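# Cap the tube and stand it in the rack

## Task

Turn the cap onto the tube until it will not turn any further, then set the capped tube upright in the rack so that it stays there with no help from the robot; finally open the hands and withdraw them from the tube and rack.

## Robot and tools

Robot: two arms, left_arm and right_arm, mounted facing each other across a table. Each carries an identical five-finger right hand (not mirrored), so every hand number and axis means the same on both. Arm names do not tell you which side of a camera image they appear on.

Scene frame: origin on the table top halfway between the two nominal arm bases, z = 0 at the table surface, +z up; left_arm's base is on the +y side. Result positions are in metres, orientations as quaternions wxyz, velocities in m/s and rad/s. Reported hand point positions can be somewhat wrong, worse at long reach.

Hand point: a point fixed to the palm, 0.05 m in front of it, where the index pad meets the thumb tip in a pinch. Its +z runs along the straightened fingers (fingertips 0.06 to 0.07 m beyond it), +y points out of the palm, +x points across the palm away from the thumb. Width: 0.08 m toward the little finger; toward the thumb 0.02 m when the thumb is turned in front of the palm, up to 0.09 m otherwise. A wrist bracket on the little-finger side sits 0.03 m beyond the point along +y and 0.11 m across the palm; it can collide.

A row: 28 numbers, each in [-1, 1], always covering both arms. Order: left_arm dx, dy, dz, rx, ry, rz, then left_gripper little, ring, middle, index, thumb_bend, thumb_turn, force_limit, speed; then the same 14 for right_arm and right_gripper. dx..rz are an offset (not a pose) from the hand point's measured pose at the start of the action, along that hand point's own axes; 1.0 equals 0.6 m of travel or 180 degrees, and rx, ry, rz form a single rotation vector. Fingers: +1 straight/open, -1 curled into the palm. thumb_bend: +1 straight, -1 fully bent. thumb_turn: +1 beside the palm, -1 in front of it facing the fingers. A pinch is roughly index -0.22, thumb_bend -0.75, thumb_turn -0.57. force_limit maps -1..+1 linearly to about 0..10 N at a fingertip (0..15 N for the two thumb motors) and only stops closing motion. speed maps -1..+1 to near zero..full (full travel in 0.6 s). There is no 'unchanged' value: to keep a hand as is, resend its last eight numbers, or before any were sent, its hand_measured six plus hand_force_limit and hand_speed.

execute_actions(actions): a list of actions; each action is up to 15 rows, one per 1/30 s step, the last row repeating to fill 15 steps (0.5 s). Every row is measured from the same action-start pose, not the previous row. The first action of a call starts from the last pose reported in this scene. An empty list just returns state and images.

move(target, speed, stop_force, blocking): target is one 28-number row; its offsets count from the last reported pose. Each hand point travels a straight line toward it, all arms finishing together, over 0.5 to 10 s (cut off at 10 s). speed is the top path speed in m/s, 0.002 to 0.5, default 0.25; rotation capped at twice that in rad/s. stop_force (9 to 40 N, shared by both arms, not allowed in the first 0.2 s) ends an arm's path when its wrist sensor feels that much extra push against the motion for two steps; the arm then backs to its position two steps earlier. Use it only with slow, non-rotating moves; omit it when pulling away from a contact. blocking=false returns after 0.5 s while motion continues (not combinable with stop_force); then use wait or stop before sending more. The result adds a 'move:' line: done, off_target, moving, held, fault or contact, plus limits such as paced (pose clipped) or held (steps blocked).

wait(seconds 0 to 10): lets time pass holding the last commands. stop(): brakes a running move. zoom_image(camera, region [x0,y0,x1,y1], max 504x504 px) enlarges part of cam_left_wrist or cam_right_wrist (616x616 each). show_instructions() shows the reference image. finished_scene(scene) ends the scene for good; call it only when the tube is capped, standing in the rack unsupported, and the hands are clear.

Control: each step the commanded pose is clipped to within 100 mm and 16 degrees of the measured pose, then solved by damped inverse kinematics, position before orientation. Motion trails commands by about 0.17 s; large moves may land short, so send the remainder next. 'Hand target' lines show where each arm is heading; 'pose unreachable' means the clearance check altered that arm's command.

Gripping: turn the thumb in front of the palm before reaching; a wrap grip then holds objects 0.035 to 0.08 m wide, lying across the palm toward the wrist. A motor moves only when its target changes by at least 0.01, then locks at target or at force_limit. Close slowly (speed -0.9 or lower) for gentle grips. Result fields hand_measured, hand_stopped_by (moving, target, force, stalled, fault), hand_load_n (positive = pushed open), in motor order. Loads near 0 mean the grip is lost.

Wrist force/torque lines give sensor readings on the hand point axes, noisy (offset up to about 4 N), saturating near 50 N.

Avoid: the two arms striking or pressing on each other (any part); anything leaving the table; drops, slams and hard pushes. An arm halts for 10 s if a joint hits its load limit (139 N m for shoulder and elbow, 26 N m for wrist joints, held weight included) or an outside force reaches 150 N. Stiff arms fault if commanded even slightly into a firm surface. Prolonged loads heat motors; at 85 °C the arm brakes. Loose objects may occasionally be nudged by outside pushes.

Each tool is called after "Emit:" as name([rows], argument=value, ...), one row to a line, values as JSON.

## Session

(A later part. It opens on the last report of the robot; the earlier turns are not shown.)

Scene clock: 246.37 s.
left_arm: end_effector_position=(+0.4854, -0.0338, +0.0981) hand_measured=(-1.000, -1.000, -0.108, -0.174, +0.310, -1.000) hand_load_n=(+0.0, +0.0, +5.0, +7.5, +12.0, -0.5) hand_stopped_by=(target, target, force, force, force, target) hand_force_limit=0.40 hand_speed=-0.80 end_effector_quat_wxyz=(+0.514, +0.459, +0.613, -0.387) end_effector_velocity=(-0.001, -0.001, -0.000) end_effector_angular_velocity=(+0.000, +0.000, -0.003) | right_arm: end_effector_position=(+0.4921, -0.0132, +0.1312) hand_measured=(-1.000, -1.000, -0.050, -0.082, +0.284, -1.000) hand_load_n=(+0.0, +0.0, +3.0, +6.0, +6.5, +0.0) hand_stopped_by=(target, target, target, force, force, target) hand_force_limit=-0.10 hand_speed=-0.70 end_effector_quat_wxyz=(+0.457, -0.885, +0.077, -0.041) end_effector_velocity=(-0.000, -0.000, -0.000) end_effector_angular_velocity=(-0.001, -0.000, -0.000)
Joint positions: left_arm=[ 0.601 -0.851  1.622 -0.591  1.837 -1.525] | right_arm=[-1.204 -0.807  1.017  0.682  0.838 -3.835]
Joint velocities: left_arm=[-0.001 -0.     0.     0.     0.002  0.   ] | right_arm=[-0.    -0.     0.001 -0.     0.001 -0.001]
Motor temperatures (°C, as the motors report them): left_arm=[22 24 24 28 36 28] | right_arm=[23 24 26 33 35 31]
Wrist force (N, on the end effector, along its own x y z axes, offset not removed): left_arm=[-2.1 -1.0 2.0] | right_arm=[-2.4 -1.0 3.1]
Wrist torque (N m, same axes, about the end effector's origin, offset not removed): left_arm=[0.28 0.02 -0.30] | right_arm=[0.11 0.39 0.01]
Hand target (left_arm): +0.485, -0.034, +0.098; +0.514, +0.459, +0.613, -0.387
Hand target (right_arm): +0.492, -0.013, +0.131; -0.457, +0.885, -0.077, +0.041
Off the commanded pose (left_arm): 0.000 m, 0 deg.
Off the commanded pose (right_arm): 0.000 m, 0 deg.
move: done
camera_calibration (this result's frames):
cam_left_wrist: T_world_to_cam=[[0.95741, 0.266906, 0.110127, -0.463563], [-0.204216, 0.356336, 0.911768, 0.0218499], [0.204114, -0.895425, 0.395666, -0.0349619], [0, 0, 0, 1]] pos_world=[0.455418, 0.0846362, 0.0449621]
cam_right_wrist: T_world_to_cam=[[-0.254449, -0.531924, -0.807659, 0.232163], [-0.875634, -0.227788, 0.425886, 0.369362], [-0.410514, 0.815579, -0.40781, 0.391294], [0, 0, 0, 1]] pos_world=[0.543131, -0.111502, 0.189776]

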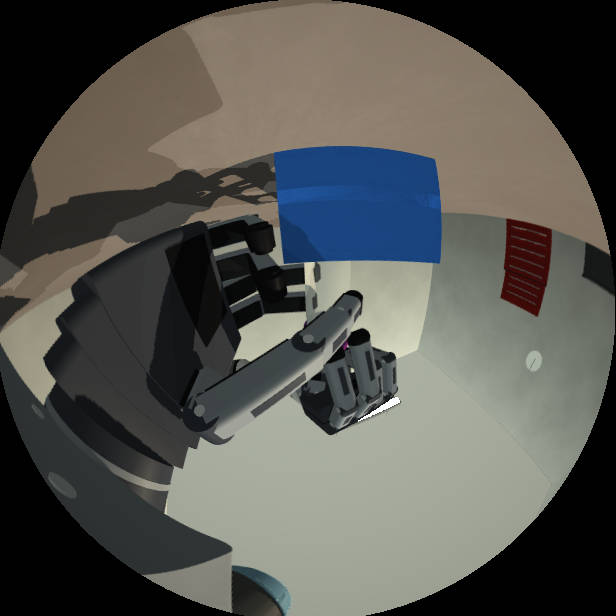

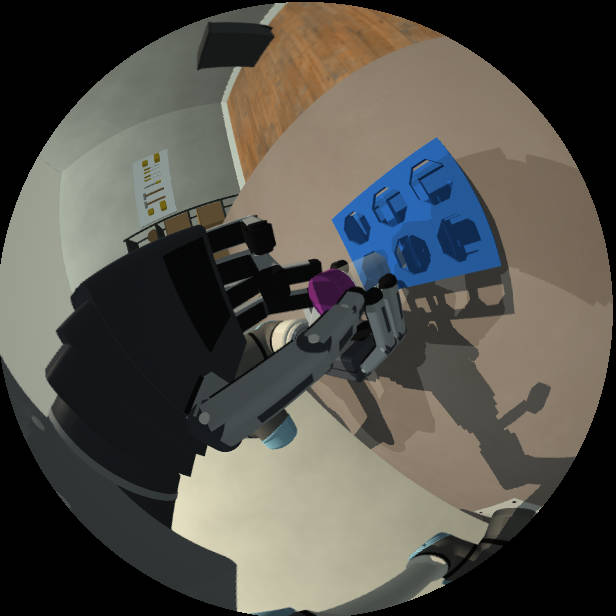

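Emit:
execute_actions(actions=[])

Emit:
move(target=[0,0,0,0,0,0,-1,-1,-0.5,-0.5,0.1,-1,0.4,-0.8,0.0253,-0.0009,0.0039,0,0.34,0.2408,-1,-1,-0.05,-0.085,0.2,-1,-0.1,-0.7], speed=0.3)

Emit:
move(target=[0,0,0,0,0,0,-1,-1,-0.5,-0.5,0.1,-1,0.4,-0.8,-0.003,0.0142,-0.021,0,-0.34,-0.2408,-1,-1,0.12,0.1,0.45,-1,-0.2,0.5], speed=0.4)

Emit:
move(target=[0,0,0,0,0,0,-1,-1,-0.5,-0.5,0.1,-1,0.4,-0.8,0,0,0,0,0,0,-1,-1,-0.05,-0.085,0.2,-1,-0.1,-0.7])

Scene clock: 272.10 s.
left_arm: end_effector_position=(+0.4854, -0.0338, +0.0981) hand_measured=(-1.000, -1.000, -0.108, -0.174, +0.310, -1.000) hand_load_n=(+0.0, +0.0, +5.0, +7.5, +12.5, -0.5) hand_stopped_by=(target, target, force, force, force, target) hand_force_limit=0.40 hand_speed=-0.80 end_effector_quat_wxyz=(+0.514, +0.459, +0.613, -0.387) end_effector_velocity=(-0.001, -0.001, +0.000) end_effector_angular_velocity=(-0.000, -0.000, -0.002) | right_arm: end_effector_position=(+0.4921, -0.0132, +0.1312) hand_measured=(-1.000, -1.000, -0.050, -0.082, +0.284, -1.000) hand_load_n=(+0.0, +0.0, +3.0, +6.0, +6.5, +0.0) hand_stopped_by=(target, target, target, force, force, target) hand_force_limit=-0.10 hand_speed=-0.70 end_effector_quat_wxyz=(+0.457, -0.885, +0.077, -0.041) end_effector_velocity=(+0.000, -0.000, +0.001) end_effector_angular_velocity=(+0.000, -0.001, -0.000)
Joint positions: left_arm=[ 0.601 -0.851  1.622 -0.591  1.837 -1.525] | right_arm=[-1.204 -0.807  1.017  0.682  0.838 -3.835]
Joint velocities: left_arm=[-0.002 -0.    -0.     0.001  0.     0.   ] | right_arm=[-0.    -0.001 -0.002  0.002  0.    -0.   ]
Motor temperatures (°C, as the motors report them): left_arm=[22 24 24 28 36 28] | right_arm=[23 24 26 33 35 31]
Wrist force (N, on the end effector, along its own x y z axes, offset not removed): left_arm=[-2.4 -0.1 1.8] | right_arm=[-2.8 -2.3 4.3]
Wrist torque (N m, same axes, about the end effector's origin, offset not removed): left_arm=[0.30 0.24 -0.35] | right_arm=[-0.28 0.43 -0.01]
Hand target (left_arm): +0.485, -0.034, +0.098; +0.514, +0.459, +0.613, -0.387
Hand target (right_arm): +0.492, -0.013, +0.131; -0.457, +0.885, -0.077, +0.041
Off the commanded pose (left_arm): 0.000 m, 0 deg.
Off the commanded pose (right_arm): 0.000 m, 0 deg.
camera_calibration (this result's frames):
cam_left_wrist: T_world_to_cam=[[0.95741, 0.266906, 0.110127, -0.463563], [-0.204216, 0.356336, 0.911768, 0.02185], [0.204114, -0.895425, 0.395666, -0.0349618], [0, 0, 0, 1]] pos_world=[0.455418, 0.0846362, 0.0449621]
cam_right_wrist: T_world_to_cam=[[-0.25445, -0.531929, -0.807655, 0.232183], [-0.875638, -0.227776, 0.425883, 0.369344], [-0.410504, 0.815579, -0.40782, 0.391305], [0, 0, 0, 1]] pos_world=[0.543123, -0.111508, 0.189808]

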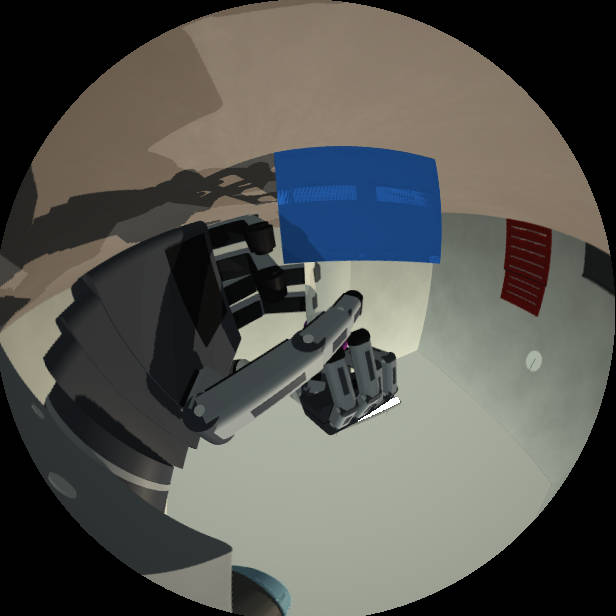

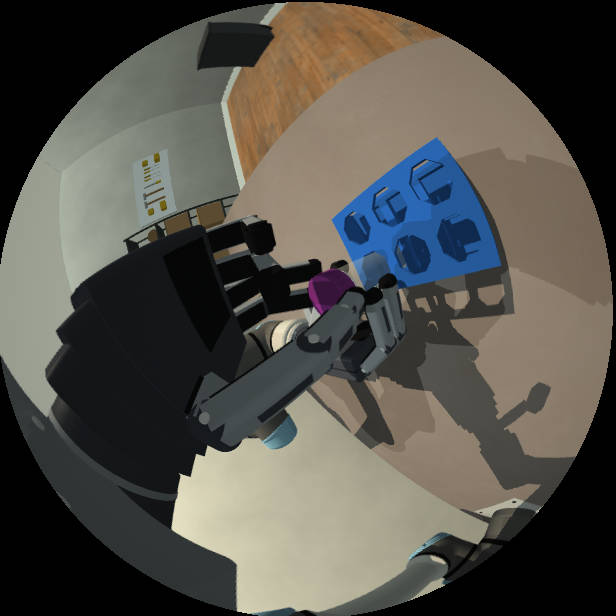

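Scene clock: 274.83 s.
left_arm: end_effector_position=(+0.4855, -0.0338, +0.0981) hand_measured=(-1.000, -1.000, -0.108, -0.174, +0.310, -1.000) hand_load_n=(+0.0, +0.0, +3.5, +4.5, +15.0, -2.5) hand_stopped_by=(target, target, force, force, force, target) hand_force_limit=0.40 hand_speed=-0.80 end_effector_quat_wxyz=(+0.514, +0.459, +0.613, -0.387) end_effector_velocity=(-0.000, +0.000, -0.001) end_effector_angular_velocity=(+0.001, +0.000, +0.001) | right_arm: end_effector_position=(+0.5074, -0.0138, +0.1300) hand_measured=(-1.000, -1.000, -0.050, -0.082, +0.284, -1.000) hand_load_n=(+0.0, +0.0, +0.5, +2.5, +6.5, -4.0) hand_stopped_by=(target, target, target, force, force, target) hand_force_limit=-0.10 hand_speed=-0.70 end_effector_quat_wxyz=(+0.338, -0.655, +0.599, -0.311) end_effector_velocity=(+0.000, -0.000, -0.001) end_effector_angular_velocity=(-0.003, +0.004, -0.013)
Joint positions: left_arm=[ 0.601 -0.851  1.622 -0.591  1.837 -1.525] | right_arm=[-0.883 -0.874  1.108  0.5    2.1   -2.717]
Joint velocities: left_arm=[-0.001  0.     0.001 -0.    -0.001 -0.   ] | right_arm=[ 0.002  0.008 -0.013  0.016  0.011  0.012]
Motor temperatures (°C, as the motors report them): left_arm=[22 24 24 28 36 28] | right_arm=[23 24 26 33 35 31]
Wrist force (N, on the end effector, along its own x y z axes, offset not removed): left_arm=[0.8 5.5 -2.9] | right_arm=[2.0 1.7 -4.0]
Wrist torque (N m, same axes, about the end effector's origin, offset not removed): left_arm=[0.30 0.01 -0.23] | right_arm=[-0.08 0.03 0.00]
Hand target (left_arm): +0.485, -0.034, +0.098; +0.514, +0.459, +0.613, -0.387
Hand target (right_arm): +0.507, -0.014, +0.130; -0.338, +0.655, -0.600, +0.311
Off the commanded pose (left_arm): 0.000 m, 0 deg.
Off the commanded pose (right_arm): 0.000 m, 0 deg.
move: done
camera_calibration (this result's frames):
cam_left_wrist: T_world_to_cam=[[0.957396, 0.266955, 0.110127, -0.463575], [-0.20423, 0.356303, 0.911778, 0.0218575], [0.204165, -0.895423, 0.395643, -0.0349715], [0, 0, 0, 1]] pos_world=[0.455429, 0.0846516, 0.0449594]
cam_right_wrist: T_world_to_cam=[[-0.578848, 0.107258, -0.808351, 0.40831], [-0.448196, 0.786295, 0.425277, 0.180278], [0.681216, 0.608471, -0.407073, -0.159285], [0, 0, 0, 1]] pos_world=[0.425656, -0.0886255, 0.188549]

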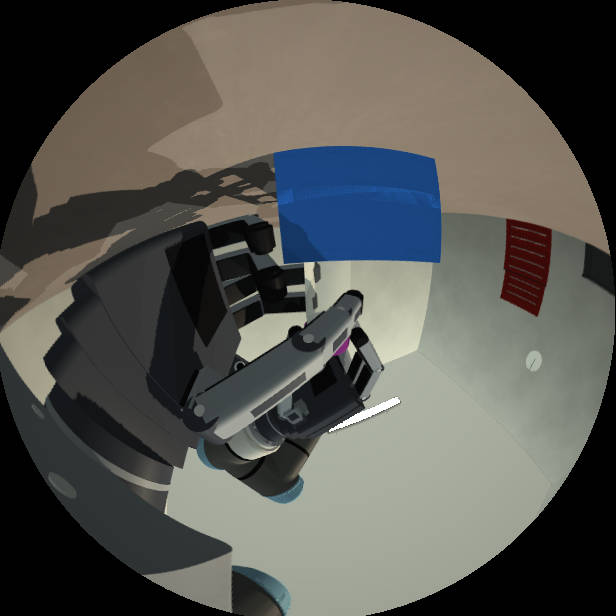

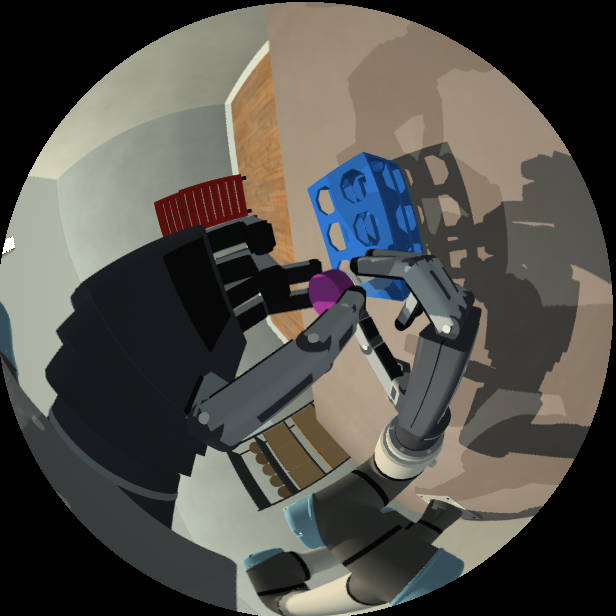

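Scene clock: 277.10 s.
left_arm: end_effector_position=(+0.4855, -0.0338, +0.0981) hand_measured=(-1.000, -1.000, -0.108, -0.174, +0.310, -1.000) hand_load_n=(+0.0, +0.0, +4.5, +7.0, +12.5, -1.5) hand_stopped_by=(target, target, force, force, force, target) hand_force_limit=0.40 hand_speed=-0.80 end_effector_quat_wxyz=(+0.514, +0.459, +0.613, -0.387) end_effector_velocity=(+0.000, +0.000, +0.000) end_effector_angular_velocity=(-0.001, -0.000, +0.001) | right_arm: end_effector_position=(+0.4921, -0.0132, +0.1306) hand_measured=(-1.000, -1.000, +0.120, +0.100, +0.450, -1.000) hand_load_n=(+0.0, +0.0, +0.0, +0.0, +0.0, +0.0) hand_stopped_by=(target, target, target, target, target, target) hand_force_limit=-0.20 hand_speed=0.50 end_effector_quat_wxyz=(+0.458, -0.885, +0.077, -0.041) end_effector_velocity=(+0.000, -0.000, -0.000) end_effector_angular_velocity=(-0.005, +0.003, +0.009)
Joint positions: left_arm=[ 0.601 -0.851  1.622 -0.591  1.837 -1.525] | right_arm=[-1.204 -0.807  1.019  0.679  0.838 -3.836]
Joint velocities: left_arm=[ 0.    -0.     0.    -0.001 -0.001 -0.   ] | right_arm=[-0.     0.009 -0.015  0.019 -0.003 -0.012]
Motor temperatures (°C, as the motors report them): left_arm=[22 24 24 28 36 28] | right_arm=[23 24 26 33 35 31]
Wrist force (N, on the end effector, along its own x y z axes, offset not removed): left_arm=[-1.8 1.0 -0.9] | right_arm=[-4.7 0.3 2.1]
Wrist torque (N m, same axes, about the end effector's origin, offset not removed): left_arm=[0.44 -0.04 -0.32] | right_arm=[0.02 0.45 -0.26]
Hand target (left_arm): +0.485, -0.034, +0.098; +0.514, +0.459, +0.613, -0.387
Hand target (right_arm): +0.492, -0.013, +0.131; -0.457, +0.885, -0.077, +0.041
Off the commanded pose (left_arm): 0.000 m, 0 deg.
Off the commanded pose (right_arm): 0.000 m, 0 deg.
move: done
camera_calibration (this result's frames):
cam_left_wrist: T_world_to_cam=[[0.957396, 0.266955, 0.110127, -0.463575], [-0.20423, 0.356303, 0.911778, 0.0218575], [0.204165, -0.895423, 0.395643, -0.0349715], [0, 0, 0, 1]] pos_world=[0.455429, 0.0846516, 0.0449594]
cam_right_wrist: T_world_to_cam=[[-0.253797, -0.531434, -0.808186, 0.23148], [-0.875873, -0.228253, 0.425144, 0.36977], [-0.410407, 0.815768, -0.407539, 0.391012], [0, 0, 0, 1]] pos_world=[0.543094, -0.111558, 0.189226]

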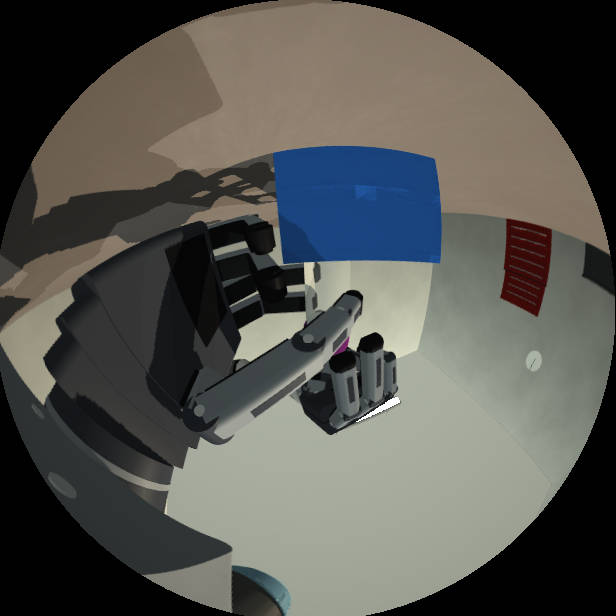

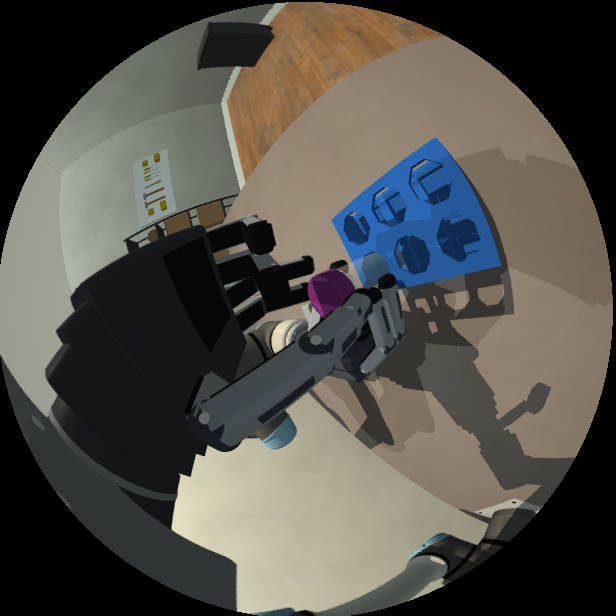

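Scene clock: 277.93 s.
left_arm: end_effector_position=(+0.4855, -0.0338, +0.0981) hand_measured=(-1.000, -1.000, -0.108, -0.174, +0.310, -1.000) hand_load_n=(+0.0, +0.0, +5.0, +8.0, +12.0, -1.0) hand_stopped_by=(target, target, force, force, force, target) hand_force_limit=0.40 hand_speed=-0.80 end_effector_quat_wxyz=(+0.514, +0.459, +0.613, -0.387) end_effector_velocity=(-0.001, -0.001, -0.000) end_effector_angular_velocity=(+0.000, +0.000, -0.000) | right_arm: end_effector_position=(+0.4921, -0.0132, +0.1306) hand_measured=(-1.000, -1.000, -0.050, -0.082, +0.284, -1.000) hand_load_n=(+0.0, +0.0, +2.0, +6.0, +6.5, +0.0) hand_stopped_by=(target, target, target, force, force, target) hand_force_limit=-0.10 hand_speed=-0.70 end_effector_quat_wxyz=(+0.458, -0.885, +0.077, -0.041) end_effector_velocity=(-0.000, +0.000, +0.000) end_effector_angular_velocity=(+0.001, -0.000, +0.001)
Joint positions: left_arm=[ 0.601 -0.851  1.622 -0.591  1.837 -1.525] | right_arm=[-1.204 -0.807  1.019  0.679  0.838 -3.836]
Joint velocities: left_arm=[-0.001  0.    -0.     0.001 -0.001 -0.   ] | right_arm=[ 0.    -0.    -0.001 -0.    -0.001  0.   ]
Motor temperatures (°C, as the motors report them): left_arm=[22 24 24 28 36 28] | right_arm=[23 24 26 33 35 31]
Wrist force (N, on the end effector, along its own x y z axes, offset not removed): left_arm=[-1.6 2.0 -1.6] | right_arm=[-2.9 -2.0 4.4]
Wrist torque (N m, same axes, about the end effector's origin, offset not removed): left_arm=[1.02 -0.05 -0.16] | right_arm=[-0.25 0.33 -0.20]
Hand target (left_arm): +0.485, -0.034, +0.098; +0.514, +0.459, +0.613, -0.387
Hand target (right_arm): +0.492, -0.013, +0.131; -0.458, +0.885, -0.077, +0.041
Off the commanded pose (left_arm): 0.000 m, 0 deg.
Off the commanded pose (right_arm): 0.000 m, 0 deg.
move: done
camera_calibration (this result's frames):
cam_left_wrist: T_world_to_cam=[[0.957396, 0.266955, 0.110127, -0.463575], [-0.20423, 0.356303, 0.911778, 0.0218575], [0.204165, -0.895423, 0.395643, -0.0349715], [0, 0, 0, 1]] pos_world=[0.455429, 0.0846517, 0.0449593]
cam_right_wrist: T_world_to_cam=[[-0.253806, -0.531432, -0.808185, 0.231463], [-0.875866, -0.228259, 0.425155, 0.369784], [-0.410416, 0.815768, -0.40753, 0.391004], [0, 0, 0, 1]] pos_world=[0.543102, -0.111555, 0.189195]

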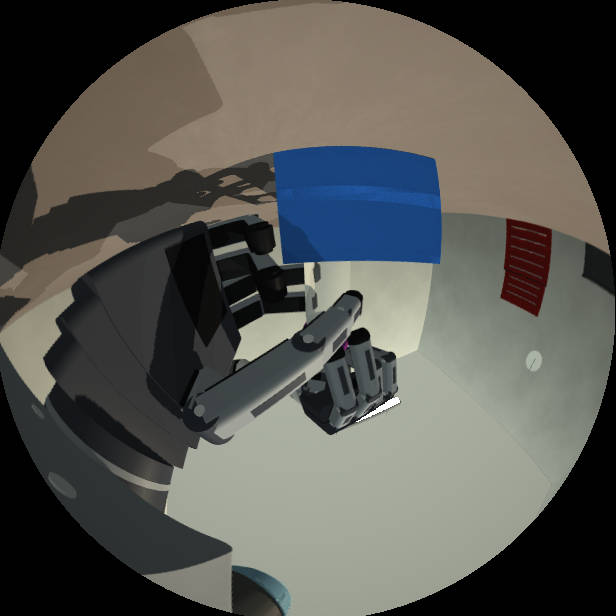

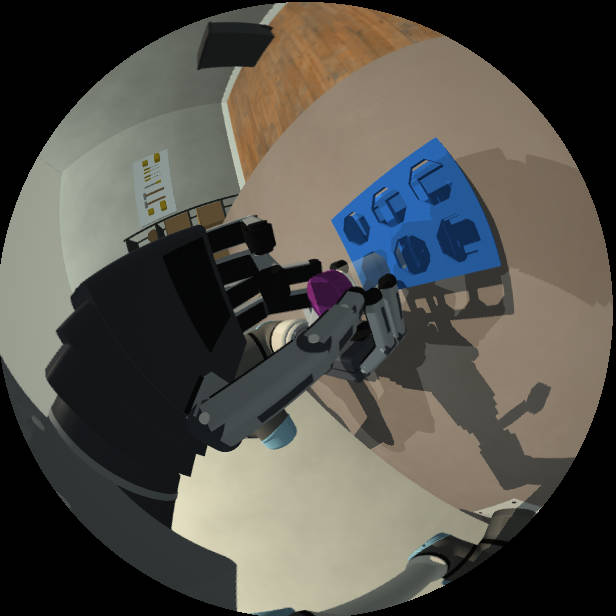

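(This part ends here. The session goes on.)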